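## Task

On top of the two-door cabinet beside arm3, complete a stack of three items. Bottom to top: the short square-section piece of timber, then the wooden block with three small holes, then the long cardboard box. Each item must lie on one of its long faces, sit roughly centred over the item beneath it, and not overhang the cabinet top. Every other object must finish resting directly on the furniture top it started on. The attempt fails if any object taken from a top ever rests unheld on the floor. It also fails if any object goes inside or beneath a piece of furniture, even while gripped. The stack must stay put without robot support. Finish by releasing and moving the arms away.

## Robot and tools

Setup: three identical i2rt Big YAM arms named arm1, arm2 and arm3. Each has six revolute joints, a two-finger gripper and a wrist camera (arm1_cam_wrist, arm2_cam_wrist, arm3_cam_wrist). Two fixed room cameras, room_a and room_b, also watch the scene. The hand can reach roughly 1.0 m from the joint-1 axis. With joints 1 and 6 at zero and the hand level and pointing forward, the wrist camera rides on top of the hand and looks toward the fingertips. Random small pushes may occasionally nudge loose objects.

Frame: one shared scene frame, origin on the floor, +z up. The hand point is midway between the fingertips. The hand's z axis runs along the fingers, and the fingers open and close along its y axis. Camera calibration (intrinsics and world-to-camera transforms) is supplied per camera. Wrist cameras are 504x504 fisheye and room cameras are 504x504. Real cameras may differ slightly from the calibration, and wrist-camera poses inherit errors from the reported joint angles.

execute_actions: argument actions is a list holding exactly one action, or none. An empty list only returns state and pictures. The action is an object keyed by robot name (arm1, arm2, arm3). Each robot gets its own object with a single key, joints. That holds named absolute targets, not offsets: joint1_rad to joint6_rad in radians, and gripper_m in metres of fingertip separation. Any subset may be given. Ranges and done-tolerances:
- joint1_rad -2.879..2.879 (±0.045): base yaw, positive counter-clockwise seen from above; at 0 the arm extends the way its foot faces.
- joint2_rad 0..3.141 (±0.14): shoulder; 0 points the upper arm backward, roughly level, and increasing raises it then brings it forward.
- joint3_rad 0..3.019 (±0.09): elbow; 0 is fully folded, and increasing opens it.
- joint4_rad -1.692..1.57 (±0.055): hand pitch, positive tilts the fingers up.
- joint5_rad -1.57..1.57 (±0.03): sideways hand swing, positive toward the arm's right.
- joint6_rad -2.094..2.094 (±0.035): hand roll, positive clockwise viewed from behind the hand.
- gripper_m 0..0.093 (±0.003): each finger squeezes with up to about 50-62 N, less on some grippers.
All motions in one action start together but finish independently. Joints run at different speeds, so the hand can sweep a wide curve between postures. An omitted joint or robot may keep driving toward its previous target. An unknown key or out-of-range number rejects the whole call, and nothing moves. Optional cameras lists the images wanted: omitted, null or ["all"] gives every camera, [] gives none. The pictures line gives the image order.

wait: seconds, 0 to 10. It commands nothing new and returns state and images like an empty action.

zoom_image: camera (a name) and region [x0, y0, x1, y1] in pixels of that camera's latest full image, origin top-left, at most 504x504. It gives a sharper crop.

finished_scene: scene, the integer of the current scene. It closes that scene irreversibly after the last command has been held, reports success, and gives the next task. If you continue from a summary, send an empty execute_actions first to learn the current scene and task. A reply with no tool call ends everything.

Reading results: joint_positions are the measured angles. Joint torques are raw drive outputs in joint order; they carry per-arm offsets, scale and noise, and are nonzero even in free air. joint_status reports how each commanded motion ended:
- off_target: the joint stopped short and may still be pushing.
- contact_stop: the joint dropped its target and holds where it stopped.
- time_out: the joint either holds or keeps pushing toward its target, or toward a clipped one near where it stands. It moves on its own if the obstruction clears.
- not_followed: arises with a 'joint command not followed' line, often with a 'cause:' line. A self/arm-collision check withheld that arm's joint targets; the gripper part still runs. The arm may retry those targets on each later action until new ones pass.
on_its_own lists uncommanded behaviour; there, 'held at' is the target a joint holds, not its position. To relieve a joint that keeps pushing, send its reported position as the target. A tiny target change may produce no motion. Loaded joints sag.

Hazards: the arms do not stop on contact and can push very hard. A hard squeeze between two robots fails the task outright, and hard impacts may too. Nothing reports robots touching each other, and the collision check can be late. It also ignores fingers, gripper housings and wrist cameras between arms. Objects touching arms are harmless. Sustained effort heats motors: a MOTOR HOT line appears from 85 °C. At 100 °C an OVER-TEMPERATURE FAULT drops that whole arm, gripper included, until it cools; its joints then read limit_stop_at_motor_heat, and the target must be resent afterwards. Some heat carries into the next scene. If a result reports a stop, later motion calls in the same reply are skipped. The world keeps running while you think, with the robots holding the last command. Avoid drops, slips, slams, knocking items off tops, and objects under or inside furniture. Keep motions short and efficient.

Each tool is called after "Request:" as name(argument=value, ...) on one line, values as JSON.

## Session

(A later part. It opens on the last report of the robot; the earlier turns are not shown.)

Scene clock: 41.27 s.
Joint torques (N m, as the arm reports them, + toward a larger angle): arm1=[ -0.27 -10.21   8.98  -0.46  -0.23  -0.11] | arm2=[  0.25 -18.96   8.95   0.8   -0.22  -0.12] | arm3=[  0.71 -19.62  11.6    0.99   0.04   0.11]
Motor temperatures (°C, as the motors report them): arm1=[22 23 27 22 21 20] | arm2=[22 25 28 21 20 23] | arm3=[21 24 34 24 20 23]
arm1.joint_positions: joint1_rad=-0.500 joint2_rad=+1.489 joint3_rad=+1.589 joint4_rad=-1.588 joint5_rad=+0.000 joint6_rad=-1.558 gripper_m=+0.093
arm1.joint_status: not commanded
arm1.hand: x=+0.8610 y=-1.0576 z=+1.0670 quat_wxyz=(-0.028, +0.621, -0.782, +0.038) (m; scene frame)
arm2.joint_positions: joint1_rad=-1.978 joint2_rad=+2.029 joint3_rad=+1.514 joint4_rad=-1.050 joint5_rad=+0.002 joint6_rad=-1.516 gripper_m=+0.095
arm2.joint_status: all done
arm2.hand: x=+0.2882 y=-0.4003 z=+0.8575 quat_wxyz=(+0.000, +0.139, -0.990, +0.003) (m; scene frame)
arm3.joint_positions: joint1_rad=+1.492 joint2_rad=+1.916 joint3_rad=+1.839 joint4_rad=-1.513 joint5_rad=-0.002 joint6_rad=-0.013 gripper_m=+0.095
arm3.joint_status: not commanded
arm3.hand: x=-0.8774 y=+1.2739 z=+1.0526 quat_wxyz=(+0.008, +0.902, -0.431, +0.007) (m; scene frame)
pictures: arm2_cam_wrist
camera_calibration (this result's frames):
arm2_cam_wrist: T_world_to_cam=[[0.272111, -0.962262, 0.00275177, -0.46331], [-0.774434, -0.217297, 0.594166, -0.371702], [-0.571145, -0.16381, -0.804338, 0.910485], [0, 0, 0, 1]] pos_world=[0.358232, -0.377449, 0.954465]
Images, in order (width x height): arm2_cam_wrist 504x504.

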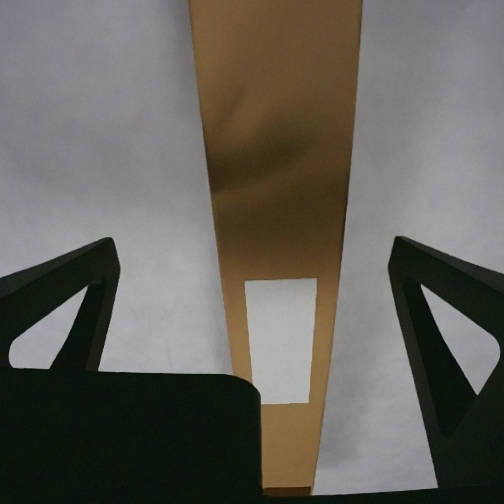

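Request:
execute_actions(actions=[{"arm2":{"joints":{"joint2_rad":2.09,"joint4_rad":-0.98}}}], cameras=[])

Request:
execute_actions(actions=[{"arm2":{"joints":{"gripper_m":0.02}}}], cameras=[])

Request:
execute_actions(actions=[{"arm2":{"joints":{"joint2_rad":1.95,"joint3_rad":1.7,"joint4_rad":-1.27}}}], cameras=[])

Request:
execute_actions(actions=[{"arm2":{"joints":{"joint1_rad":0.77,"joint6_rad":-0.96}}}], cameras=[])

Request:
execute_actions(actions=[{"arm2":{"joints":{"joint2_rad":2.3,"joint3_rad":1.65,"joint4_rad":-0.9}}}], cameras=["room_a","arm2_cam_wrist"])

Scene clock: 44.93 s.
Joint torques (N m, as the arm reports them, + toward a larger angle): arm1=[ -0.24 -10.22   8.96  -0.46  -0.23  -0.11] | arm2=[  0.24 -17.13   8.75   0.84  -0.23  -0.12] | arm3=[  0.66 -19.69  11.6    1.04   0.03   0.12]
Motor temperatures (°C, as the motors report them): arm1=[22 23 27 22 21 20] | arm2=[22 25 28 21 20 23] | arm3=[21 25 34 24 20 23]
arm1.joint_positions: joint1_rad=-0.500 joint2_rad=+1.489 joint3_rad=+1.589 joint4_rad=-1.588 joint5_rad=+0.000 joint6_rad=-1.558 gripper_m=+0.093
arm1.joint_status: not commanded
arm1.hand: x=+0.8610 y=-1.0576 z=+1.0670 quat_wxyz=(-0.028, +0.621, -0.782, +0.038) (m; scene frame)
arm2.joint_positions: joint1_rad=-1.978 joint2_rad=+2.071 joint3_rad=+1.514 joint4_rad=-0.990 joint5_rad=+0.002 joint6_rad=-1.516 gripper_m=+0.095
arm2.joint_status: all done
arm2.hand: x=+0.2911 y=-0.4087 z=+0.8337 quat_wxyz=(-0.001, +0.139, -0.990, +0.012) (m; scene frame)
arm3.joint_positions: joint1_rad=+1.492 joint2_rad=+1.916 joint3_rad=+1.839 joint4_rad=-1.513 joint5_rad=-0.002 joint6_rad=-0.013 gripper_m=+0.095
arm3.joint_status: not commanded
arm3.hand: x=-0.8774 y=+1.2739 z=+1.0526 quat_wxyz=(+0.008, +0.902, -0.431, +0.007) (m; scene frame)
pictures: none
No camera images: the call's "cameras" was empty. Leave "cameras" out to get every camera's image.

Scene clock: 45.60 s.
Joint torques (N m, as the arm reports them, + toward a larger angle): arm1=[ -0.27 -10.16   8.98  -0.42  -0.24  -0.1 ] | arm2=[  0.29 -17.33   8.79   0.84  -0.23  -0.11] | arm3=[  0.68 -19.67  11.61   1.02   0.04   0.11]
Motor temperatures (°C, as the motors report them): arm1=[22 23 27 22 21 20] | arm2=[22 25 28 21 20 23] | arm3=[21 25 34 24 20 23]
arm1.joint_positions: joint1_rad=-0.500 joint2_rad=+1.489 joint3_rad=+1.589 joint4_rad=-1.588 joint5_rad=+0.000 joint6_rad=-1.558 gripper_m=+0.093
arm1.joint_status: not commanded
arm1.hand: x=+0.8610 y=-1.0576 z=+1.0670 quat_wxyz=(-0.028, +0.621, -0.782, +0.038) (m; scene frame)
arm2.joint_positions: joint1_rad=-1.978 joint2_rad=+2.071 joint3_rad=+1.514 joint4_rad=-0.990 joint5_rad=+0.002 joint6_rad=-1.518 gripper_m=+0.049
arm2.joint_status: gripper_m off_target (ended at +0.049, target +0.020)
arm2.hand: x=+0.2911 y=-0.4087 z=+0.8337 quat_wxyz=(-0.002, +0.140, -0.990, +0.012) (m; scene frame)
arm3.joint_positions: joint1_rad=+1.492 joint2_rad=+1.916 joint3_rad=+1.839 joint4_rad=-1.513 joint5_rad=-0.002 joint6_rad=-0.013 gripper_m=+0.095
arm3.joint_status: not commanded
arm3.hand: x=-0.8774 y=+1.2739 z=+1.0526 quat_wxyz=(+0.008, +0.902, -0.431, +0.007) (m; scene frame)
pictures: none
No camera images: the call's "cameras" was empty. Leave "cameras" out to get every camera's image.

Scene clock: 46.67 s.
Joint torques (N m, as the arm reports them, + toward a larger angle): arm1=[ -0.33 -10.18   8.99  -0.47  -0.24  -0.12] | arm2=[  0.22 -17.52  11.15   0.18  -0.22  -0.1 ] | arm3=[  0.62 -19.8   11.62   1.05   0.04   0.12]
Motor temperatures (°C, as the motors report them): arm1=[22 23 27 22 21 20] | arm2=[22 25 28 21 20 23] | arm3=[21 25 34 24 20 23]
arm1.joint_positions: joint1_rad=-0.500 joint2_rad=+1.489 joint3_rad=+1.589 joint4_rad=-1.588 joint5_rad=+0.000 joint6_rad=-1.558 gripper_m=+0.093
arm1.joint_status: not commanded
arm1.hand: x=+0.8610 y=-1.0576 z=+1.0670 quat_wxyz=(-0.028, +0.621, -0.782, +0.038) (m; scene frame)
arm2.joint_positions: joint1_rad=-1.978 joint2_rad=+1.939 joint3_rad=+1.669 joint4_rad=-1.261 joint5_rad=+0.002 joint6_rad=-1.518 gripper_m=+0.049
arm2.joint_status: all done
arm2.hand: x=+0.2931 y=-0.4146 z=+0.9633 quat_wxyz=(-0.003, +0.140, -0.990, +0.020) (m; scene frame)
arm3.joint_positions: joint1_rad=+1.492 joint2_rad=+1.916 joint3_rad=+1.839 joint4_rad=-1.513 joint5_rad=-0.002 joint6_rad=-0.013 gripper_m=+0.095
arm3.joint_status: not commanded
arm3.hand: x=-0.8774 y=+1.2739 z=+1.0526 quat_wxyz=(+0.008, +0.902, -0.431, +0.007) (m; scene frame)
pictures: none
No camera images: the call's "cameras" was empty. Leave "cameras" out to get every camera's image.

Scene clock: 49.27 s.
Joint torques (N m, as the arm reports them, + toward a larger angle): arm1=[ -0.35 -10.23   8.98  -0.43  -0.23  -0.1 ] | arm2=[ -0.88 -17.48  11.15   0.23  -0.11   0.09] | arm3=[  0.72 -19.69  11.61   1.02   0.04   0.12]
Motor temperatures (°C, as the motors report them): arm1=[22 23 27 22 21 20] | arm2=[22 26 28 21 20 23] | arm3=[21 25 35 24 20 23]
arm1.joint_positions: joint1_rad=-0.500 joint2_rad=+1.489 joint3_rad=+1.589 joint4_rad=-1.588 joint5_rad=+0.000 joint6_rad=-1.558 gripper_m=+0.093
arm1.joint_status: not commanded
arm1.hand: x=+0.8610 y=-1.0576 z=+1.0670 quat_wxyz=(-0.028, +0.621, -0.782, +0.038) (m; scene frame)
arm2.joint_positions: joint1_rad=+0.778 joint2_rad=+1.939 joint3_rad=+1.669 joint4_rad=-1.261 joint5_rad=-0.001 joint6_rad=-0.973 gripper_m=+0.049
arm2.joint_status: all done
arm2.hand: x=+0.1300 y=+0.7505 z=+0.9626 quat_wxyz=(-0.019, +0.947, -0.320, -0.006) (m; scene frame)
arm3.joint_positions: joint1_rad=+1.492 joint2_rad=+1.916 joint3_rad=+1.839 joint4_rad=-1.513 joint5_rad=-0.002 joint6_rad=-0.013 gripper_m=+0.095
arm3.joint_status: not commanded
arm3.hand: x=-0.8774 y=+1.2739 z=+1.0526 quat_wxyz=(+0.008, +0.902, -0.431, +0.007) (m; scene frame)
pictures: none
No camera images: the call's "cameras" was empty. Leave "cameras" out to get every camera's image.

Scene clock: 50.50 s.
Joint torques (N m, as the arm reports them, + toward a larger angle): arm1=[ -0.16 -10.33   9.    -0.46  -0.24  -0.11] | arm2=[ -0.85 -22.51   8.7    0.76  -0.1    0.09] | arm3=[  0.72 -19.56  11.64   1.01   0.04   0.11]
Motor temperatures (°C, as the motors report them): arm1=[22 23 28 22 21 20] | arm2=[22 26 28 21 20 23] | arm3=[21 25 35 24 20 23]
arm1.joint_positions: joint1_rad=-0.500 joint2_rad=+1.489 joint3_rad=+1.589 joint4_rad=-1.588 joint5_rad=+0.000 joint6_rad=-1.558 gripper_m=+0.093
arm1.joint_status: not commanded
arm1.hand: x=+0.8610 y=-1.0576 z=+1.0670 quat_wxyz=(-0.028, +0.621, -0.782, +0.038) (m; scene frame)
arm2.joint_positions: joint1_rad=+0.778 joint2_rad=+2.327 joint3_rad=+1.623 joint4_rad=-0.909 joint5_rad=-0.001 joint6_rad=-0.973 gripper_m=+0.049
arm2.joint_status: all done
arm2.hand: x=+0.1307 y=+0.7629 z=+0.7171 quat_wxyz=(+0.021, +0.947, -0.320, +0.005) (m; scene frame)
arm3.joint_positions: joint1_rad=+1.492 joint2_rad=+1.916 joint3_rad=+1.839 joint4_rad=-1.513 joint5_rad=-0.002 joint6_rad=-0.013 gripper_m=+0.095
arm3.joint_status: not commanded
arm3.hand: x=-0.8774 y=+1.2739 z=+1.0526 quat_wxyz=(+0.008, +0.902, -0.431, +0.007) (m; scene frame)
pictures: arm2_cam_wrist, room_a
camera_calibration (this result's frames):
arm2_cam_wrist: T_world_to_cam=[[0.607868, 0.793038, -0.0398459, -0.653271], [0.642488, -0.461743, 0.611557, -0.168686], [0.466589, -0.397346, -0.790196, 0.930576], [0, 0, 0, 1]] pos_world=[0.0712844, 0.80994, 0.812468]
Images, in order (width x height): arm2_cam_wrist 504x504, room_a 504x504.

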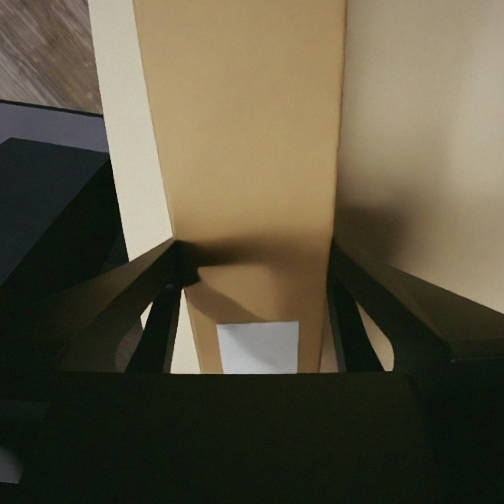

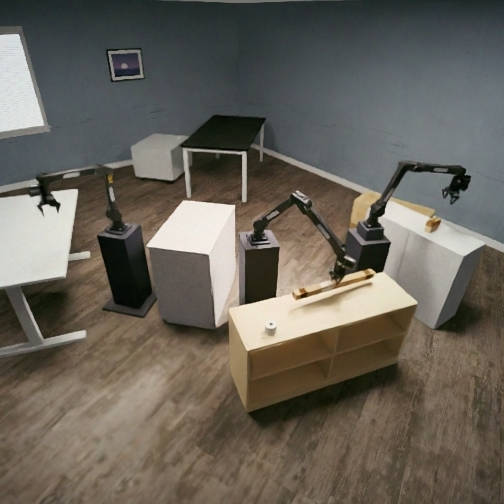

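Request:
execute_actions(actions=[{"arm2":{"joints":{"joint2_rad":2.47,"joint3_rad":1.93,"joint4_rad":-0.96,"joint6_rad":-0.8}}}], cameras=["room_a","arm2_cam_wrist"])

Request:
zoom_image(camera="room_a", region=[270, 220, 420, 370])

Scene clock: 53.43 s.
Joint torques (N m, as the arm reports them, + toward a larger angle): arm1=[ -0.31 -10.27   8.99  -0.45  -0.23  -0.12] | arm2=[ -0.86 -21.67  11.25   0.3   -0.09   0.1 ] | arm3=[  0.68 -19.61  11.63   1.04   0.03   0.13]
Motor temperatures (°C, as the motors report them): arm1=[22 23 28 22 21 20] | arm2=[22 26 28 21 20 23] | arm3=[21 25 35 24 20 23]
arm1.joint_positions: joint1_rad=-0.500 joint2_rad=+1.489 joint3_rad=+1.589 joint4_rad=-1.588 joint5_rad=+0.000 joint6_rad=-1.558 gripper_m=+0.093
arm1.joint_status: not commanded
arm1.hand: x=+0.8610 y=-1.0576 z=+1.0670 quat_wxyz=(-0.028, +0.621, -0.782, +0.038) (m; scene frame)
arm2.joint_positions: joint1_rad=+0.778 joint2_rad=+2.455 joint3_rad=+1.882 joint4_rad=-0.953 joint5_rad=-0.001 joint6_rad=-0.814 gripper_m=+0.049
arm2.joint_status: all done
arm2.hand: x=+0.1348 y=+0.8407 z=+0.7162 quat_wxyz=(-0.021, +0.919, -0.394, -0.008) (m; scene frame)
arm3.joint_positions: joint1_rad=+1.492 joint2_rad=+1.916 joint3_rad=+1.839 joint4_rad=-1.513 joint5_rad=-0.002 joint6_rad=-0.013 gripper_m=+0.095
arm3.joint_status: not commanded
arm3.hand: x=-0.8774 y=+1.2739 z=+1.0526 quat_wxyz=(+0.008, +0.902, -0.431, +0.007) (m; scene frame)
pictures: arm2_cam_wrist, room_a
camera_calibration (this result's frames):
arm2_cam_wrist: T_world_to_cam=[[0.725719, 0.687434, 0.0276881, -0.692968], [0.554672, -0.608424, 0.567591, 0.0318081], [0.407027, -0.396553, -0.822845, 0.989538], [0, 0, 0, 1]] pos_world=[0.082488, 0.888127, 0.81537]
Images, in order (width x height): arm2_cam_wrist 504x504, room_a 504x504.

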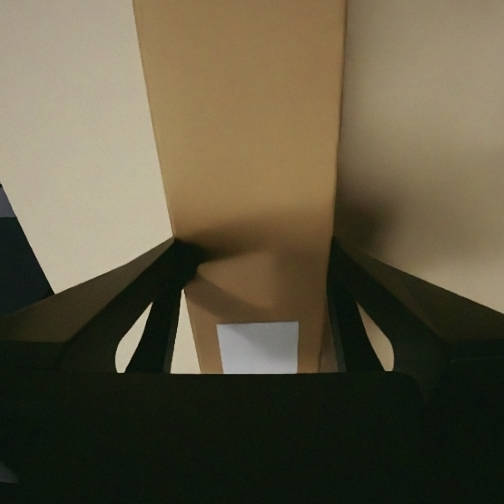

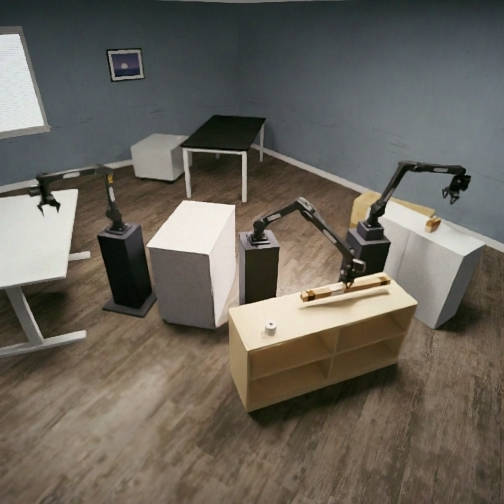

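Region (270, 220, 420, 370) of room_a's 504x504 image, scaled by 3.360, with more detail than that image has.

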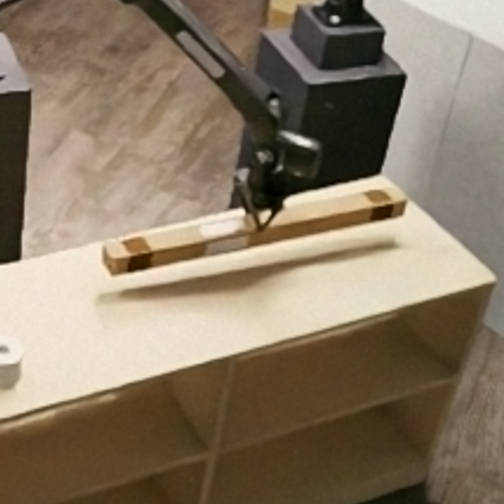

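About 4 cm to go.

Request:
execute_actions(actions=[{"arm2":{"joints":{"joint2_rad":2.53}}}], cameras=["room_a"])

Request:
zoom_image(camera="room_a", region=[270, 220, 420, 370])

Scene clock: 55.10 s.
Joint torques (N m, as the arm reports them, + toward a larger angle): arm1=[ -0.35 -10.25   8.98  -0.42  -0.23  -0.11] | arm2=[ -0.84 -21.48  10.37   0.19  -0.1    0.1 ] | arm3=[  0.69 -19.6   11.62   1.05   0.03   0.12]
Motor temperatures (°C, as the motors report them): arm1=[22 23 28 22 21 20] | arm2=[22 26 28 21 20 23] | arm3=[21 25 35 24 20 23]
arm1.joint_positions: joint1_rad=-0.500 joint2_rad=+1.489 joint3_rad=+1.589 joint4_rad=-1.588 joint5_rad=+0.000 joint6_rad=-1.558 gripper_m=+0.093
arm1.joint_status: not commanded
arm1.hand: x=+0.8610 y=-1.0576 z=+1.0670 quat_wxyz=(-0.028, +0.621, -0.782, +0.038) (m; scene frame)
arm2.joint_positions: joint1_rad=+0.778 joint2_rad=+2.517 joint3_rad=+1.889 joint4_rad=-0.953 joint5_rad=-0.001 joint6_rad=-0.814 gripper_m=+0.049
arm2.joint_status: all done
arm2.hand: x=+0.1341 y=+0.8262 z=+0.6772 quat_wxyz=(+0.005, +0.919, -0.394, +0.002) (m; scene frame)
arm3.joint_positions: joint1_rad=+1.492 joint2_rad=+1.916 joint3_rad=+1.839 joint4_rad=-1.513 joint5_rad=-0.002 joint6_rad=-0.013 gripper_m=+0.095
arm3.joint_status: not commanded
arm3.hand: x=-0.8774 y=+1.2739 z=+1.0526 quat_wxyz=(+0.008, +0.902, -0.431, +0.007) (m; scene frame)
pictures: room_a
Images, in order (width x height): room_a 504x504.

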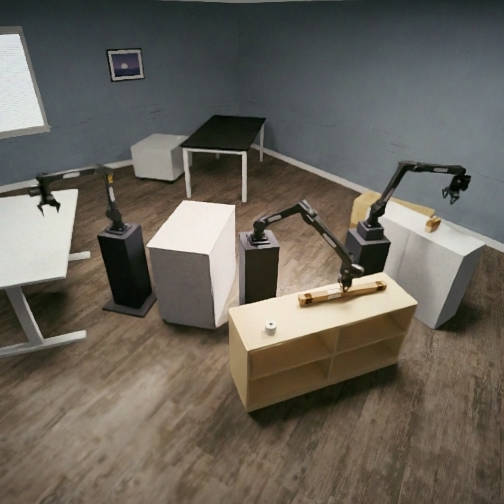

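Region (270, 220, 420, 370) of room_a's 504x504 image, scaled by 3.360, with more detail than that image has.

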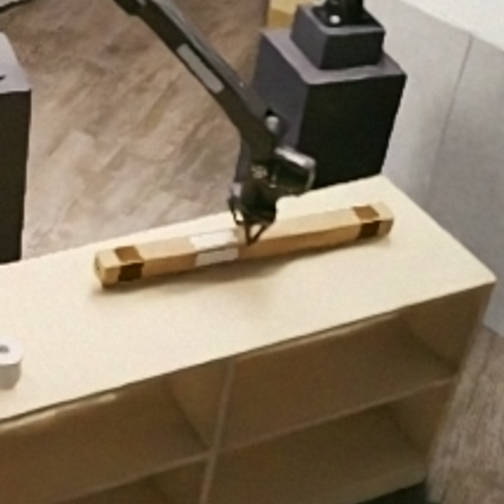

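Request:
execute_actions(actions=[{"arm2":{"joints":{"gripper_m":0.093}}}], cameras=[])

Request:
execute_actions(actions=[{"arm2":{"joints":{"joint2_rad":1.6,"joint4_rad":-1.5}}}], cameras=[])

Request:
execute_actions(actions=[{"arm2":{"joints":{"joint1_rad":-1.2}},"arm3":{"joints":{"joint1_rad":0.3,"joint6_rad":0.84}}}], cameras=[])

Request:
execute_actions(actions=[{"arm3":{"joints":{"joint1_rad":-0.735,"joint2_rad":2.28,"joint3_rad":1.76,"joint4_rad":-1.0}}}], cameras=["arm3_cam_wrist"])

Scene clock: 57.77 s.
Joint torques (N m, as the arm reports them, + toward a larger angle): arm1=[ -0.34 -10.21   8.97  -0.44  -0.24  -0.12] | arm2=[ -0.81 -21.78  10.3    0.21  -0.1    0.09] | arm3=[  0.7  -19.67  11.6    1.03   0.03   0.12]
Motor temperatures (°C, as the motors report them): arm1=[22 23 28 22 21 20] | arm2=[22 27 28 21 20 23] | arm3=[21 25 35 24 20 23]
arm1.joint_positions: joint1_rad=-0.500 joint2_rad=+1.489 joint3_rad=+1.589 joint4_rad=-1.588 joint5_rad=+0.000 joint6_rad=-1.558 gripper_m=+0.093
arm1.joint_status: not commanded
arm1.hand: x=+0.8610 y=-1.0576 z=+1.0670 quat_wxyz=(-0.028, +0.621, -0.782, +0.038) (m; scene frame)
arm2.joint_positions: joint1_rad=+0.778 joint2_rad=+2.517 joint3_rad=+1.889 joint4_rad=-0.953 joint5_rad=-0.001 joint6_rad=-0.813 gripper_m=+0.093
arm2.joint_status: all done
arm2.hand: x=+0.1341 y=+0.8262 z=+0.6772 quat_wxyz=(+0.005, +0.919, -0.394, +0.002) (m; scene frame)
arm3.joint_positions: joint1_rad=+1.492 joint2_rad=+1.916 joint3_rad=+1.839 joint4_rad=-1.513 joint5_rad=-0.002 joint6_rad=-0.013 gripper_m=+0.095
arm3.joint_status: not commanded
arm3.hand: x=-0.8774 y=+1.2739 z=+1.0526 quat_wxyz=(+0.008, +0.902, -0.431, +0.007) (m; scene frame)
pictures: none
No camera images: the call's "cameras" was empty. Leave "cameras" out to get every camera's image.

Scene clock: 59.57 s.
Joint torques (N m, as the arm reports them, + toward a larger angle): arm1=[ -0.37 -10.32   8.98  -0.44  -0.23  -0.12] | arm2=[ -0.89 -13.22   9.39   0.85  -0.09   0.11] | arm3=[  0.63 -19.78  11.6    1.03   0.03   0.12]
Motor temperatures (°C, as the motors report them): arm1=[22 23 28 22 21 20] | arm2=[22 27 28 21 20 23] | arm3=[21 25 36 24 20 23]
arm1.joint_positions: joint1_rad=-0.500 joint2_rad=+1.489 joint3_rad=+1.589 joint4_rad=-1.588 joint5_rad=+0.000 joint6_rad=-1.558 gripper_m=+0.093
arm1.joint_status: not commanded
arm1.hand: x=+0.8610 y=-1.0576 z=+1.0670 quat_wxyz=(-0.028, +0.621, -0.782, +0.038) (m; scene frame)
arm2.joint_positions: joint1_rad=+0.778 joint2_rad=+1.590 joint3_rad=+1.928 joint4_rad=-1.492 joint5_rad=-0.001 joint6_rad=-0.813 gripper_m=+0.093
arm2.joint_status: all done
arm2.hand: x=+0.1278 y=+0.7082 z=+1.2603 quat_wxyz=(-0.194, +0.899, -0.386, -0.072) (m; scene frame)
arm3.joint_positions: joint1_rad=+1.492 joint2_rad=+1.916 joint3_rad=+1.839 joint4_rad=-1.513 joint5_rad=-0.002 joint6_rad=-0.013 gripper_m=+0.095
arm3.joint_status: not commanded
arm3.hand: x=-0.8774 y=+1.2739 z=+1.0526 quat_wxyz=(+0.008, +0.902, -0.431, +0.007) (m; scene frame)
pictures: none
No camera images: the call's "cameras" was empty. Leave "cameras" out to get every camera's image.

Scene clock: 61.60 s.
Joint torques (N m, as the arm reports them, + toward a larger angle): arm1=[ -0.21 -10.29   8.98  -0.43  -0.24  -0.12] | arm2=[  0.24 -14.57   9.42   0.83  -0.12   0.11] | arm3=[  0.05 -19.65  11.39   0.7   -0.03   0.14]
Motor temperatures (°C, as the motors report them): arm1=[22 23 28 22 21 20] | arm2=[22 27 28 21 20 23] | arm3=[21 25 36 24 20 23]
arm1.joint_positions: joint1_rad=-0.500 joint2_rad=+1.489 joint3_rad=+1.589 joint4_rad=-1.588 joint5_rad=+0.000 joint6_rad=-1.558 gripper_m=+0.093
arm1.joint_status: not commanded
arm1.hand: x=+0.8610 y=-1.0576 z=+1.0670 quat_wxyz=(-0.028, +0.621, -0.782, +0.038) (m; scene frame)
arm2.joint_positions: joint1_rad=-1.208 joint2_rad=+1.603 joint3_rad=+1.928 joint4_rad=-1.492 joint5_rad=+0.000 joint6_rad=-0.812 gripper_m=+0.093
arm2.joint_status: all done
arm2.hand: x=+0.5979 y=-0.1010 z=+1.2537 quat_wxyz=(-0.161, +0.168, -0.965, +0.120) (m; scene frame)
arm3.joint_positions: joint1_rad=+0.294 joint2_rad=+1.916 joint3_rad=+1.842 joint4_rad=-1.505 joint5_rad=+0.002 joint6_rad=+0.825 gripper_m=+0.095
arm3.joint_status: all done
arm3.hand: x=-0.2112 y=+1.3200 z=+1.0500 quat_wxyz=(+0.005, +0.106, -0.994, +0.006) (m; scene frame)
pictures: none
No camera images: the call's "cameras" was empty. Leave "cameras" out to get every camera's image.

Scene clock: 63.53 s.
Joint torques (N m, as the arm reports them, + toward a larger angle): arm1=[ -0.26 -10.28   8.99  -0.43  -0.23  -0.11] | arm2=[  0.27 -14.5    9.42   0.83  -0.13   0.1 ] | arm3=[ -0.74 -24.28   7.16   0.89  -0.03   0.12]
Motor temperatures (°C, as the motors report them): arm1=[22 23 28 22 21 20] | arm2=[22 27 28 21 20 23] | arm3=[21 25 35 24 20 23]
arm1.joint_positions: joint1_rad=-0.500 joint2_rad=+1.489 joint3_rad=+1.589 joint4_rad=-1.588 joint5_rad=+0.000 joint6_rad=-1.558 gripper_m=+0.093
arm1.joint_status: not commanded
arm1.hand: x=+0.8610 y=-1.0576 z=+1.0670 quat_wxyz=(-0.028, +0.621, -0.782, +0.038) (m; scene frame)
arm2.joint_positions: joint1_rad=-1.208 joint2_rad=+1.603 joint3_rad=+1.928 joint4_rad=-1.492 joint5_rad=+0.000 joint6_rad=-0.812 gripper_m=+0.093
arm2.joint_status: not commanded
arm2.hand: x=+0.5979 y=-0.1010 z=+1.2537 quat_wxyz=(-0.161, +0.168, -0.965, +0.120) (m; scene frame)
arm3.joint_positions: joint1_rad=-0.727 joint2_rad=+2.313 joint3_rad=+1.748 joint4_rad=-1.010 joint5_rad=+0.002 joint6_rad=+0.827 gripper_m=+0.095
arm3.joint_status: all done
arm3.hand: x=+0.1349 y=+0.8191 z=+0.7746 quat_wxyz=(+0.003, -0.394, -0.919, +0.005) (m; scene frame)
pictures: arm3_cam_wrist
camera_calibration (this result's frames):
arm3_cam_wrist: T_world_to_cam=[[-0.731203, -0.682002, 0.0146891, 0.64686], [-0.542234, 0.594148, 0.594113, -0.865478], [-0.413914, 0.426452, -0.804247, 0.455534], [0, 0, 0, 1]] pos_world=[0.192247, 0.761118, 0.871052]
Images, in order (width x height): arm3_cam_wrist 504x504.

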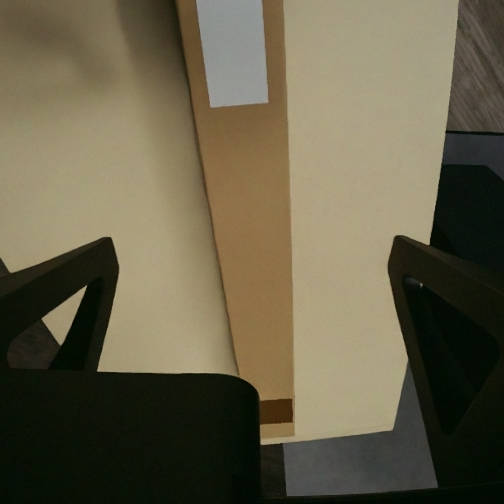

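Request:
execute_actions(actions=[{"arm3":{"joints":{"joint2_rad":2.5,"joint3_rad":1.87,"joint4_rad":-0.89,"joint6_rad":0.8}}}], cameras=["arm3_cam_wrist"])

Scene clock: 66.07 s.
Joint torques (N m, as the arm reports them, + toward a larger angle): arm1=[ -0.32 -10.35   9.    -0.45  -0.24  -0.11] | arm2=[  0.29 -14.44   9.41   0.82  -0.13   0.1 ] | arm3=[ -0.69 -24.26   7.66   0.92  -0.03  -0.17]
Motor temperatures (°C, as the motors report them): arm1=[22 23 28 22 21 20] | arm2=[22 26 28 21 20 23] | arm3=[21 26 34 24 20 23]
arm1.joint_positions: joint1_rad=-0.500 joint2_rad=+1.489 joint3_rad=+1.589 joint4_rad=-1.588 joint5_rad=+0.000 joint6_rad=-1.558 gripper_m=+0.093
arm1.joint_status: not commanded
arm1.hand: x=+0.8610 y=-1.0576 z=+1.0670 quat_wxyz=(-0.028, +0.621, -0.782, +0.038) (m; scene frame)
arm2.joint_positions: joint1_rad=-1.208 joint2_rad=+1.603 joint3_rad=+1.928 joint4_rad=-1.492 joint5_rad=+0.000 joint6_rad=-0.812 gripper_m=+0.093
arm2.joint_status: not commanded
arm2.hand: x=+0.5979 y=-0.1010 z=+1.2537 quat_wxyz=(-0.161, +0.168, -0.965, +0.120) (m; scene frame)
arm3.joint_positions: joint1_rad=-0.727 joint2_rad=+2.520 joint3_rad=+1.843 joint4_rad=-0.899 joint5_rad=+0.002 joint6_rad=+0.815 gripper_m=+0.095
arm3.joint_status: all done
arm3.hand: x=+0.1507 y=+0.8189 z=+0.6716 quat_wxyz=(+0.003, -0.388, -0.921, +0.005) (m; scene frame)
pictures: arm3_cam_wrist
camera_calibration (this result's frames):
arm3_cam_wrist: T_world_to_cam=[[-0.723072, -0.690598, 0.0155136, 0.665014], [-0.548491, 0.587646, 0.594836, -0.789848], [-0.419909, 0.421601, -0.803697, 0.383844], [0, 0, 0, 1]] pos_world=[0.208808, 0.761579, 0.768008]
Images, in order (width x height): arm3_cam_wrist 504x504.

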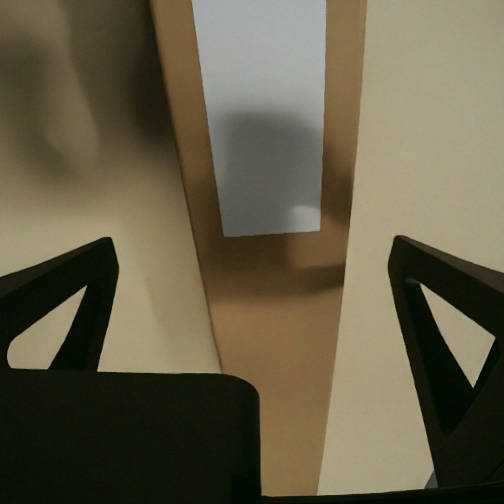

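Request:
execute_actions(actions=[{"arm3":{"joints":{"gripper_m":0.02}}}], cameras=[])

Request:
execute_actions(actions=[{"arm3":{"joints":{"joint2_rad":1.9,"joint3_rad":1.75,"joint4_rad":-1.4}}}], cameras=[])

Request:
execute_actions(actions=[{"arm3":{"joints":{"joint1_rad":1.545,"joint6_rad":1.28}}}], cameras=[])

Request:
execute_actions(actions=[{"arm3":{"joints":{"joint2_rad":1.95,"joint3_rad":1.62,"joint4_rad":-1.21}}}], cameras=["arm3_cam_wrist","room_a"])

Request:
zoom_image(camera="room_a", region=[360, 150, 500, 290])

Scene clock: 71.20 s.
Joint torques (N m, as the arm reports them, + toward a larger angle): arm1=[ -0.34 -10.15   8.96  -0.42  -0.23  -0.12] | arm2=[  0.27 -14.44   9.42   0.83  -0.12   0.1 ] | arm3=[ -0.87 -24.14   7.73   0.89  -0.02  -0.16]
Motor temperatures (°C, as the motors report them): arm1=[22 23 28 22 21 20] | arm2=[22 26 28 21 20 23] | arm3=[21 26 33 24 20 23]
arm1.joint_positions: joint1_rad=-0.500 joint2_rad=+1.489 joint3_rad=+1.589 joint4_rad=-1.588 joint5_rad=+0.000 joint6_rad=-1.558 gripper_m=+0.093
arm1.joint_status: not commanded
arm1.hand: x=+0.8610 y=-1.0576 z=+1.0670 quat_wxyz=(-0.028, +0.621, -0.782, +0.038) (m; scene frame)
arm2.joint_positions: joint1_rad=-1.208 joint2_rad=+1.603 joint3_rad=+1.928 joint4_rad=-1.492 joint5_rad=+0.000 joint6_rad=-0.812 gripper_m=+0.093
arm2.joint_status: not commanded
arm2.hand: x=+0.5979 y=-0.1010 z=+1.2537 quat_wxyz=(-0.161, +0.168, -0.965, +0.120) (m; scene frame)
arm3.joint_positions: joint1_rad=-0.727 joint2_rad=+2.520 joint3_rad=+1.843 joint4_rad=-0.899 joint5_rad=+0.001 joint6_rad=+0.813 gripper_m=+0.048
arm3.joint_status: gripper_m off_target (ended at +0.048, target +0.020)
arm3.hand: x=+0.1507 y=+0.8190 z=+0.6716 quat_wxyz=(+0.004, -0.387, -0.922, +0.005) (m; scene frame)
pictures: none
No camera images: the call's "cameras" was empty. Leave "cameras" out to get every camera's image.

Scene clock: 72.83 s.
Joint torques (N m, as the arm reports them, + toward a larger angle): arm1=[ -0.23 -10.18   8.99  -0.44  -0.24  -0.1 ] | arm2=[  0.26 -14.45   9.42   0.84  -0.12   0.11] | arm3=[ -0.72 -17.61   8.71   0.06  -0.01  -0.15]
Motor temperatures (°C, as the motors report them): arm1=[22 23 28 22 21 20] | arm2=[22 26 28 21 20 23] | arm3=[21 26 33 24 20 23]
arm1.joint_positions: joint1_rad=-0.500 joint2_rad=+1.489 joint3_rad=+1.589 joint4_rad=-1.588 joint5_rad=+0.000 joint6_rad=-1.558 gripper_m=+0.093
arm1.joint_status: not commanded
arm1.hand: x=+0.8610 y=-1.0576 z=+1.0670 quat_wxyz=(-0.028, +0.621, -0.782, +0.038) (m; scene frame)
arm2.joint_positions: joint1_rad=-1.208 joint2_rad=+1.603 joint3_rad=+1.928 joint4_rad=-1.492 joint5_rad=+0.000 joint6_rad=-0.812 gripper_m=+0.093
arm2.joint_status: not commanded
arm2.hand: x=+0.5979 y=-0.1010 z=+1.2537 quat_wxyz=(-0.161, +0.168, -0.965, +0.120) (m; scene frame)
arm3.joint_positions: joint1_rad=-0.727 joint2_rad=+1.902 joint3_rad=+1.731 joint4_rad=-1.386 joint5_rad=+0.001 joint6_rad=+0.813 gripper_m=+0.048
arm3.joint_status: all done
arm3.hand: x=+0.0756 y=+0.8193 z=+1.0171 quat_wxyz=(-0.005, -0.387, -0.922, +0.001) (m; scene frame)
pictures: none
No camera images: the call's "cameras" was empty. Leave "cameras" out to get every camera's image.

Scene clock: 75.23 s.
Joint torques (N m, as the arm reports them, + toward a larger angle): arm1=[ -0.31 -10.31   8.98  -0.44  -0.23  -0.11] | arm2=[  0.27 -14.47   9.43   0.82  -0.13   0.11] | arm3=[ -0.42 -18.1    8.73   0.02   0.09   0.15]
Motor temperatures (°C, as the motors report them): arm1=[22 23 28 22 21 20] | arm2=[22 26 28 21 20 23] | arm3=[21 26 33 24 20 23]
arm1.joint_positions: joint1_rad=-0.500 joint2_rad=+1.489 joint3_rad=+1.589 joint4_rad=-1.588 joint5_rad=+0.000 joint6_rad=-1.558 gripper_m=+0.093
arm1.joint_status: not commanded
arm1.hand: x=+0.8610 y=-1.0576 z=+1.0670 quat_wxyz=(-0.028, +0.621, -0.782, +0.038) (m; scene frame)
arm2.joint_positions: joint1_rad=-1.208 joint2_rad=+1.603 joint3_rad=+1.928 joint4_rad=-1.492 joint5_rad=+0.000 joint6_rad=-0.812 gripper_m=+0.093
arm2.joint_status: not commanded
arm2.hand: x=+0.5979 y=-0.1010 z=+1.2537 quat_wxyz=(-0.161, +0.168, -0.965, +0.120) (m; scene frame)
arm3.joint_positions: joint1_rad=+1.550 joint2_rad=+1.902 joint3_rad=+1.731 joint4_rad=-1.386 joint5_rad=-0.001 joint6_rad=+1.265 gripper_m=+0.048
arm3.joint_status: all done
arm3.hand: x=-0.9029 y=+1.2513 z=+1.0199 quat_wxyz=(+0.005, +0.492, -0.870, -0.006) (m; scene frame)
pictures: none
No camera images: the call's "cameras" was empty. Leave "cameras" out to get every camera's image.

Scene clock: 76.47 s.
Joint torques (N m, as the arm reports them, + toward a larger angle): arm1=[ -0.34 -10.27   8.98  -0.45  -0.23  -0.12] | arm2=[  0.25 -14.5    9.43   0.83  -0.13   0.1 ] | arm3=[ -0.19 -18.91   7.56   1.04   0.09   0.15]
Motor temperatures (°C, as the motors report them): arm1=[22 23 28 22 21 20] | arm2=[22 26 28 21 20 23] | arm3=[21 26 33 24 20 23]
arm1.joint_positions: joint1_rad=-0.500 joint2_rad=+1.489 joint3_rad=+1.589 joint4_rad=-1.588 joint5_rad=+0.000 joint6_rad=-1.558 gripper_m=+0.093
arm1.joint_status: not commanded
arm1.hand: x=+0.8610 y=-1.0576 z=+1.0670 quat_wxyz=(-0.028, +0.621, -0.782, +0.038) (m; scene frame)
arm2.joint_positions: joint1_rad=-1.208 joint2_rad=+1.603 joint3_rad=+1.928 joint4_rad=-1.492 joint5_rad=+0.000 joint6_rad=-0.812 gripper_m=+0.093
arm2.joint_status: not commanded
arm2.hand: x=+0.5979 y=-0.1010 z=+1.2537 quat_wxyz=(-0.161, +0.168, -0.965, +0.120) (m; scene frame)
arm3.joint_positions: joint1_rad=+1.550 joint2_rad=+1.960 joint3_rad=+1.612 joint4_rad=-1.225 joint5_rad=-0.001 joint6_rad=+1.265 gripper_m=+0.048
arm3.joint_status: all done
arm3.hand: x=-0.9019 y=+1.2493 z=+0.9432 quat_wxyz=(+0.004, +0.492, -0.870, +0.002) (m; scene frame)
pictures: arm3_cam_wrist, room_a
camera_calibration (this result's frames):
arm3_cam_wrist: T_world_to_cam=[[0.851538, -0.524278, 0.00398034, 1.42014], [-0.421486, -0.680026, 0.599929, -0.0882112], [-0.311823, -0.51254, -0.800043, 1.23977], [0, 0, 0, 1]] pos_world=[-0.859896, 1.32, 1.03914]
Images, in order (width x height): arm3_cam_wrist 504x504, room_a 504x504.

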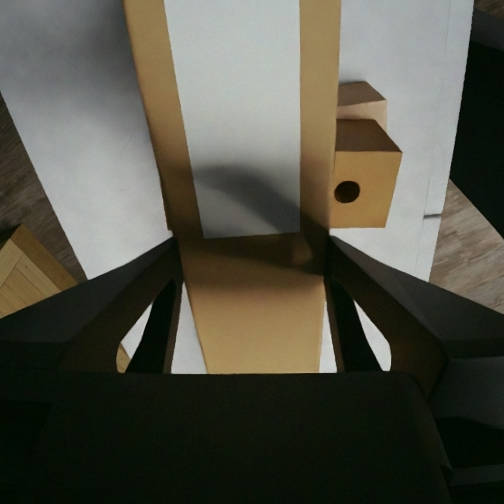

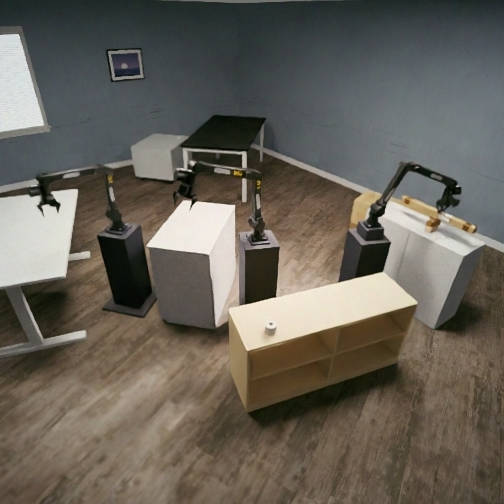

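Region (360, 150, 500, 290) of room_a's 504x504 image, scaled by 3.600, with more detail than that image has.

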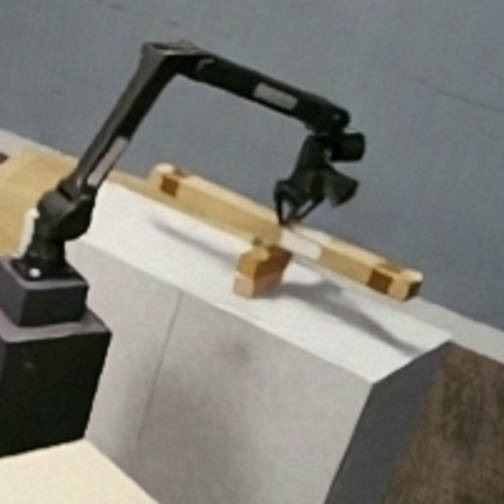

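Lowering j3 brings it in and down.

Request:
execute_actions(actions=[{"arm3":{"joints":{"joint3_rad":1.49,"joint4_rad":-1.08}}}], cameras=["arm3_cam_wrist","room_a"])

Request:
zoom_image(camera="room_a", region=[360, 150, 500, 290])

Scene clock: 78.00 s.
Joint torques (N m, as the arm reports them, + toward a larger angle): arm1=[ -0.18 -10.25   8.98  -0.45  -0.23  -0.12] | arm2=[  0.27 -14.48   9.42   0.83  -0.13   0.1 ] | arm3=[ -0.16 -17.18   5.36   1.37  -0.06   0.12]
Motor temperatures (°C, as the motors report them): arm1=[22 23 28 22 21 20] | arm2=[22 26 28 21 20 23] | arm3=[21 26 33 24 20 23]
arm1.joint_positions: joint1_rad=-0.500 joint2_rad=+1.489 joint3_rad=+1.589 joint4_rad=-1.588 joint5_rad=+0.000 joint6_rad=-1.558 gripper_m=+0.093
arm1.joint_status: not commanded
arm1.hand: x=+0.8610 y=-1.0576 z=+1.0670 quat_wxyz=(-0.028, +0.621, -0.782, +0.038) (m; scene frame)
arm2.joint_positions: joint1_rad=-1.208 joint2_rad=+1.603 joint3_rad=+1.928 joint4_rad=-1.492 joint5_rad=+0.000 joint6_rad=-0.812 gripper_m=+0.093
arm2.joint_status: not commanded
arm2.hand: x=+0.5979 y=-0.1010 z=+1.2537 quat_wxyz=(-0.161, +0.168, -0.965, +0.120) (m; scene frame)
arm3.joint_positions: joint1_rad=+1.549 joint2_rad=+1.945 joint3_rad=+1.515 joint4_rad=-1.101 joint5_rad=+0.003 joint6_rad=+1.267 gripper_m=+0.048
arm3.joint_status: all done
arm3.hand: x=-0.8967 y=+1.2452 z=+0.9177 quat_wxyz=(+0.006, +0.491, -0.871, -0.019) (m; scene frame)
pictures: arm3_cam_wrist, room_a
camera_calibration (this result's frames):
arm3_cam_wrist: T_world_to_cam=[[0.849344, -0.52665, -0.03542, 1.45082], [-0.408908, -0.698921, 0.586775, -0.026682], [-0.333781, -0.48389, -0.808975, 1.17172], [0, 0, 0, 1]] pos_world=[-0.852055, 1.31241, 1.01494]
Images, in order (width x height): arm3_cam_wrist 504x504, room_a 504x504.

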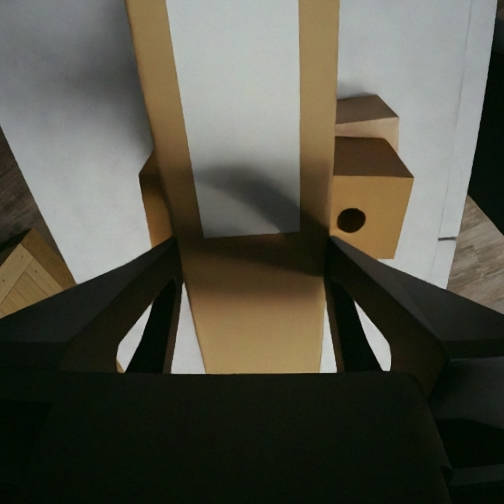

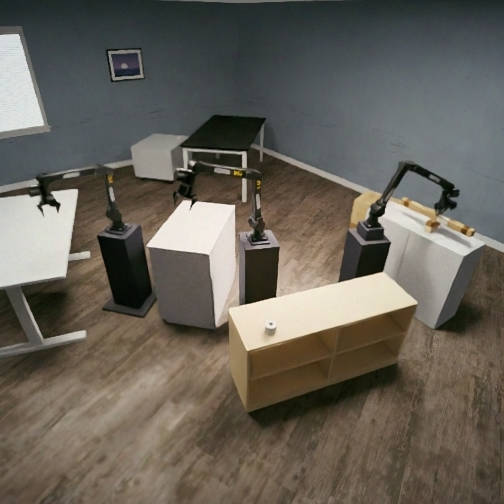

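Region (360, 150, 500, 290) of room_a's 504x504 image, scaled by 3.600, with more detail than that image has.

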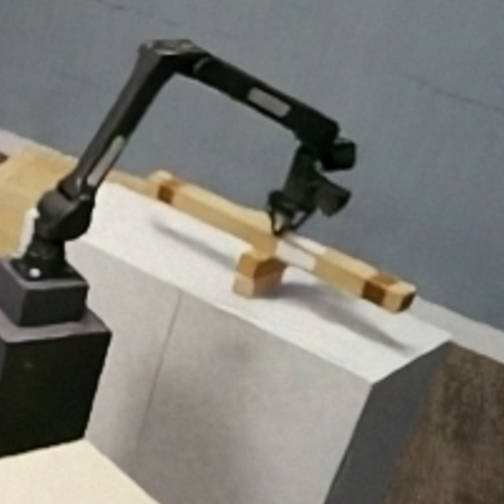

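Request:
execute_actions(actions=[{"arm3":{"joints":{"joint2_rad":1.88,"joint3_rad":1.52,"joint4_rad":-1.17}}}], cameras=[])

Request:
execute_actions(actions=[{"arm3":{"joints":{"joint1_rad":1.51}}}], cameras=[])

Request:
execute_actions(actions=[{"arm3":{"joints":{"joint2_rad":1.945,"joint4_rad":-1.14}}}], cameras=["arm3_cam_wrist"])

Scene clock: 80.20 s.
Joint torques (N m, as the arm reports them, + toward a larger angle): arm1=[ -0.29 -10.21   8.99  -0.45  -0.23  -0.12] | arm2=[  0.3  -14.44   9.43   0.81  -0.13   0.1 ] | arm3=[ -0.24 -20.58   7.28   0.    -0.05   0.13]
Motor temperatures (°C, as the motors report them): arm1=[22 23 28 22 21 20] | arm2=[22 26 28 21 20 23] | arm3=[21 26 32 24 20 23]
arm1.joint_positions: joint1_rad=-0.500 joint2_rad=+1.489 joint3_rad=+1.589 joint4_rad=-1.588 joint5_rad=+0.000 joint6_rad=-1.558 gripper_m=+0.093
arm1.joint_status: not commanded
arm1.hand: x=+0.8610 y=-1.0576 z=+1.0670 quat_wxyz=(-0.028, +0.621, -0.782, +0.038) (m; scene frame)
arm2.joint_positions: joint1_rad=-1.208 joint2_rad=+1.603 joint3_rad=+1.928 joint4_rad=-1.492 joint5_rad=+0.000 joint6_rad=-0.812 gripper_m=+0.093
arm2.joint_status: not commanded
arm2.hand: x=+0.5979 y=-0.1010 z=+1.2537 quat_wxyz=(-0.161, +0.168, -0.965, +0.120) (m; scene frame)
arm3.joint_positions: joint1_rad=+1.549 joint2_rad=+1.916 joint3_rad=+1.515 joint4_rad=-1.156 joint5_rad=+0.003 joint6_rad=+1.267 gripper_m=+0.048
arm3.joint_status: all done
arm3.hand: x=-0.8891 y=+1.2366 z=+0.9330 quat_wxyz=(+0.004, +0.491, -0.871, -0.006) (m; scene frame)
pictures: none
No camera images: the call's "cameras" was empty. Leave "cameras" out to get every camera's image.

Scene clock: 80.93 s.
Joint torques (N m, as the arm reports them, + toward a larger angle): arm1=[ -0.35 -10.31   8.99  -0.44  -0.23  -0.11] | arm2=[  0.26 -14.49   9.43   0.84  -0.13   0.1 ] | arm3=[  0.35 -20.8    7.37  -0.01  -0.05   0.13]
Motor temperatures (°C, as the motors report them): arm1=[22 23 28 22 21 20] | arm2=[22 26 28 21 20 23] | arm3=[21 26 32 24 20 23]
arm1.joint_positions: joint1_rad=-0.500 joint2_rad=+1.489 joint3_rad=+1.589 joint4_rad=-1.588 joint5_rad=+0.000 joint6_rad=-1.558 gripper_m=+0.093
arm1.joint_status: not commanded
arm1.hand: x=+0.8610 y=-1.0576 z=+1.0670 quat_wxyz=(-0.028, +0.621, -0.782, +0.038) (m; scene frame)
arm2.joint_positions: joint1_rad=-1.208 joint2_rad=+1.603 joint3_rad=+1.928 joint4_rad=-1.492 joint5_rad=+0.000 joint6_rad=-0.812 gripper_m=+0.093
arm2.joint_status: not commanded
arm2.hand: x=+0.5979 y=-0.1010 z=+1.2537 quat_wxyz=(-0.161, +0.168, -0.965, +0.120) (m; scene frame)
arm3.joint_positions: joint1_rad=+1.509 joint2_rad=+1.916 joint3_rad=+1.515 joint4_rad=-1.156 joint5_rad=+0.003 joint6_rad=+1.267 gripper_m=+0.048
arm3.joint_status: all done
arm3.hand: x=-0.8719 y=+1.2512 z=+0.9328 quat_wxyz=(+0.003, +0.474, -0.881, -0.006) (m; scene frame)
pictures: none
No camera images: the call's "cameras" was empty. Leave "cameras" out to get every camera's image.

Scene clock: 81.73 s.
Joint torques (N m, as the arm reports them, + toward a larger angle): arm1=[ -0.27 -10.25   8.98  -0.43  -0.23  -0.11] | arm2=[  0.3  -14.45   9.42   0.83  -0.12   0.1 ] | arm3=[  0.23 -16.56   7.2    1.13  -0.04   0.13]
Motor temperatures (°C, as the motors report them): arm1=[22 23 28 22 21 20] | arm2=[22 26 28 21 20 23] | arm3=[21 26 32 24 20 23]
arm1.joint_positions: joint1_rad=-0.500 joint2_rad=+1.489 joint3_rad=+1.589 joint4_rad=-1.588 joint5_rad=+0.000 joint6_rad=-1.558 gripper_m=+0.093
arm1.joint_status: not commanded
arm1.hand: x=+0.8610 y=-1.0576 z=+1.0670 quat_wxyz=(-0.028, +0.621, -0.782, +0.038) (m; scene frame)
arm2.joint_positions: joint1_rad=-1.208 joint2_rad=+1.603 joint3_rad=+1.928 joint4_rad=-1.492 joint5_rad=+0.000 joint6_rad=-0.812 gripper_m=+0.093
arm2.joint_status: not commanded
arm2.hand: x=+0.5979 y=-0.1010 z=+1.2537 quat_wxyz=(-0.161, +0.168, -0.965, +0.120) (m; scene frame)
arm3.joint_positions: joint1_rad=+1.509 joint2_rad=+1.934 joint3_rad=+1.515 joint4_rad=-1.156 joint5_rad=+0.003 joint6_rad=+1.267 gripper_m=+0.048
arm3.joint_status: all done
arm3.hand: x=-0.8712 y=+1.2502 z=+0.9230 quat_wxyz=(+0.002, +0.474, -0.881, +0.003) (m; scene frame)
pictures: arm3_cam_wrist
camera_calibration (this result's frames):
arm3_cam_wrist: T_world_to_cam=[[0.828361, -0.56015, 0.00709595, 1.41631], [-0.452567, -0.661692, 0.597785, -0.110578], [-0.330154, -0.498393, -0.801625, 1.20148], [0, 0, 0, 1]] pos_world=[-0.826588, 1.31899, 1.01919]
Images, in order (width x height): arm3_cam_wrist 504x504.

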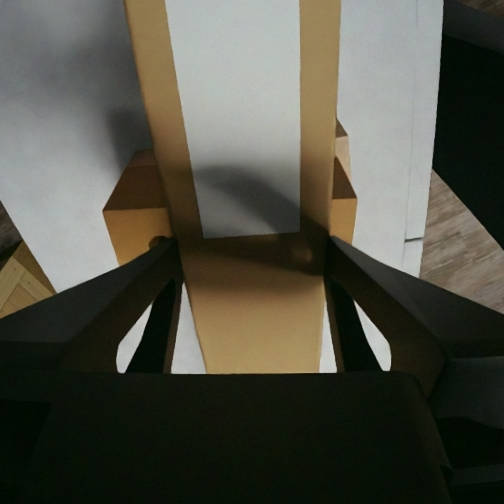

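Request:
execute_actions(actions=[{"arm3":{"joints":{"gripper_m":0.093}}}], cameras=[])

Request:
execute_actions(actions=[{"arm3":{"joints":{"joint2_rad":1.6,"joint4_rad":-1.45}}}], cameras=["room_a"])

Request:
finished_scene(scene=1)

Scene clock: 83.67 s.
Joint torques (N m, as the arm reports them, + toward a larger angle): arm1=[ -0.27 -10.26   8.98  -0.46  -0.23  -0.11] | arm2=[  0.29 -14.42   9.42   0.83  -0.13   0.1 ] | arm3=[  0.22 -16.33   7.25   1.1   -0.04   0.13]
Motor temperatures (°C, as the motors report them): arm1=[22 23 28 22 21 20] | arm2=[22 26 29 21 20 23] | arm3=[21 26 32 24 20 23]
arm1.joint_positions: joint1_rad=-0.500 joint2_rad=+1.489 joint3_rad=+1.589 joint4_rad=-1.588 joint5_rad=+0.000 joint6_rad=-1.558 gripper_m=+0.093
arm1.joint_status: not commanded
arm1.hand: x=+0.8610 y=-1.0576 z=+1.0670 quat_wxyz=(-0.028, +0.621, -0.782, +0.038) (m; scene frame)
arm2.joint_positions: joint1_rad=-1.208 joint2_rad=+1.603 joint3_rad=+1.928 joint4_rad=-1.492 joint5_rad=+0.000 joint6_rad=-0.812 gripper_m=+0.093
arm2.joint_status: not commanded
arm2.hand: x=+0.5979 y=-0.1010 z=+1.2537 quat_wxyz=(-0.161, +0.168, -0.965, +0.120) (m; scene frame)
arm3.joint_positions: joint1_rad=+1.509 joint2_rad=+1.934 joint3_rad=+1.515 joint4_rad=-1.156 joint5_rad=+0.003 joint6_rad=+1.267 gripper_m=+0.093
arm3.joint_status: all done
arm3.hand: x=-0.8712 y=+1.2502 z=+0.9230 quat_wxyz=(+0.002, +0.473, -0.881, +0.003) (m; scene frame)
pictures: none
No camera images: the call's "cameras" was empty. Leave "cameras" out to get every camera's image.

Scene clock: 85.00 s.
Joint torques (N m, as the arm reports them, + toward a larger angle): arm1=[ -0.22 -10.26   9.01  -0.46  -0.23  -0.1 ] | arm2=[  0.33 -14.46   9.42   0.8   -0.13   0.1 ] | arm3=[  0.16 -12.55   8.67   0.11  -0.04   0.12]
Motor temperatures (°C, as the motors report them): arm1=[22 23 28 22 21 20] | arm2=[22 26 29 21 20 23] | arm3=[21 26 32 24 20 23]
arm1.joint_positions: joint1_rad=-0.500 joint2_rad=+1.489 joint3_rad=+1.589 joint4_rad=-1.588 joint5_rad=+0.000 joint6_rad=-1.558 gripper_m=+0.093
arm1.joint_status: not commanded
arm1.hand: x=+0.8610 y=-1.0576 z=+1.0670 quat_wxyz=(-0.028, +0.621, -0.782, +0.038) (m; scene frame)
arm2.joint_positions: joint1_rad=-1.208 joint2_rad=+1.603 joint3_rad=+1.928 joint4_rad=-1.492 joint5_rad=+0.000 joint6_rad=-0.812 gripper_m=+0.093
arm2.joint_status: not commanded
arm2.hand: x=+0.5979 y=-0.1010 z=+1.2537 quat_wxyz=(-0.161, +0.168, -0.965, +0.120) (m; scene frame)
arm3.joint_positions: joint1_rad=+1.509 joint2_rad=+1.592 joint3_rad=+1.507 joint4_rad=-1.438 joint5_rad=+0.003 joint6_rad=+1.267 gripper_m=+0.093
arm3.joint_status: all done
arm3.hand: x=-0.8214 y=+1.1910 z=+1.0937 quat_wxyz=(+0.007, +0.473, -0.881, -0.023) (m; scene frame)
pictures: room_a
Images, in order (width x height): room_a 504x504.

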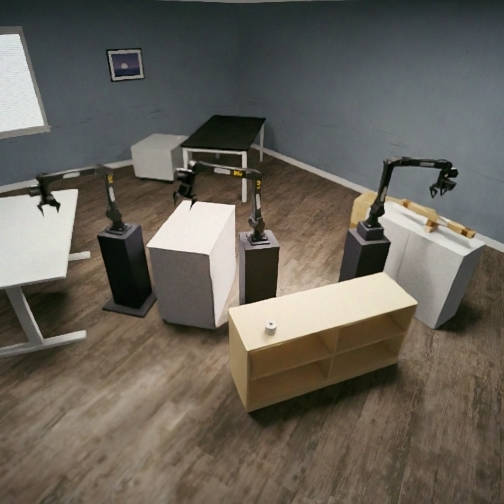

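The scene is finished: the task was done.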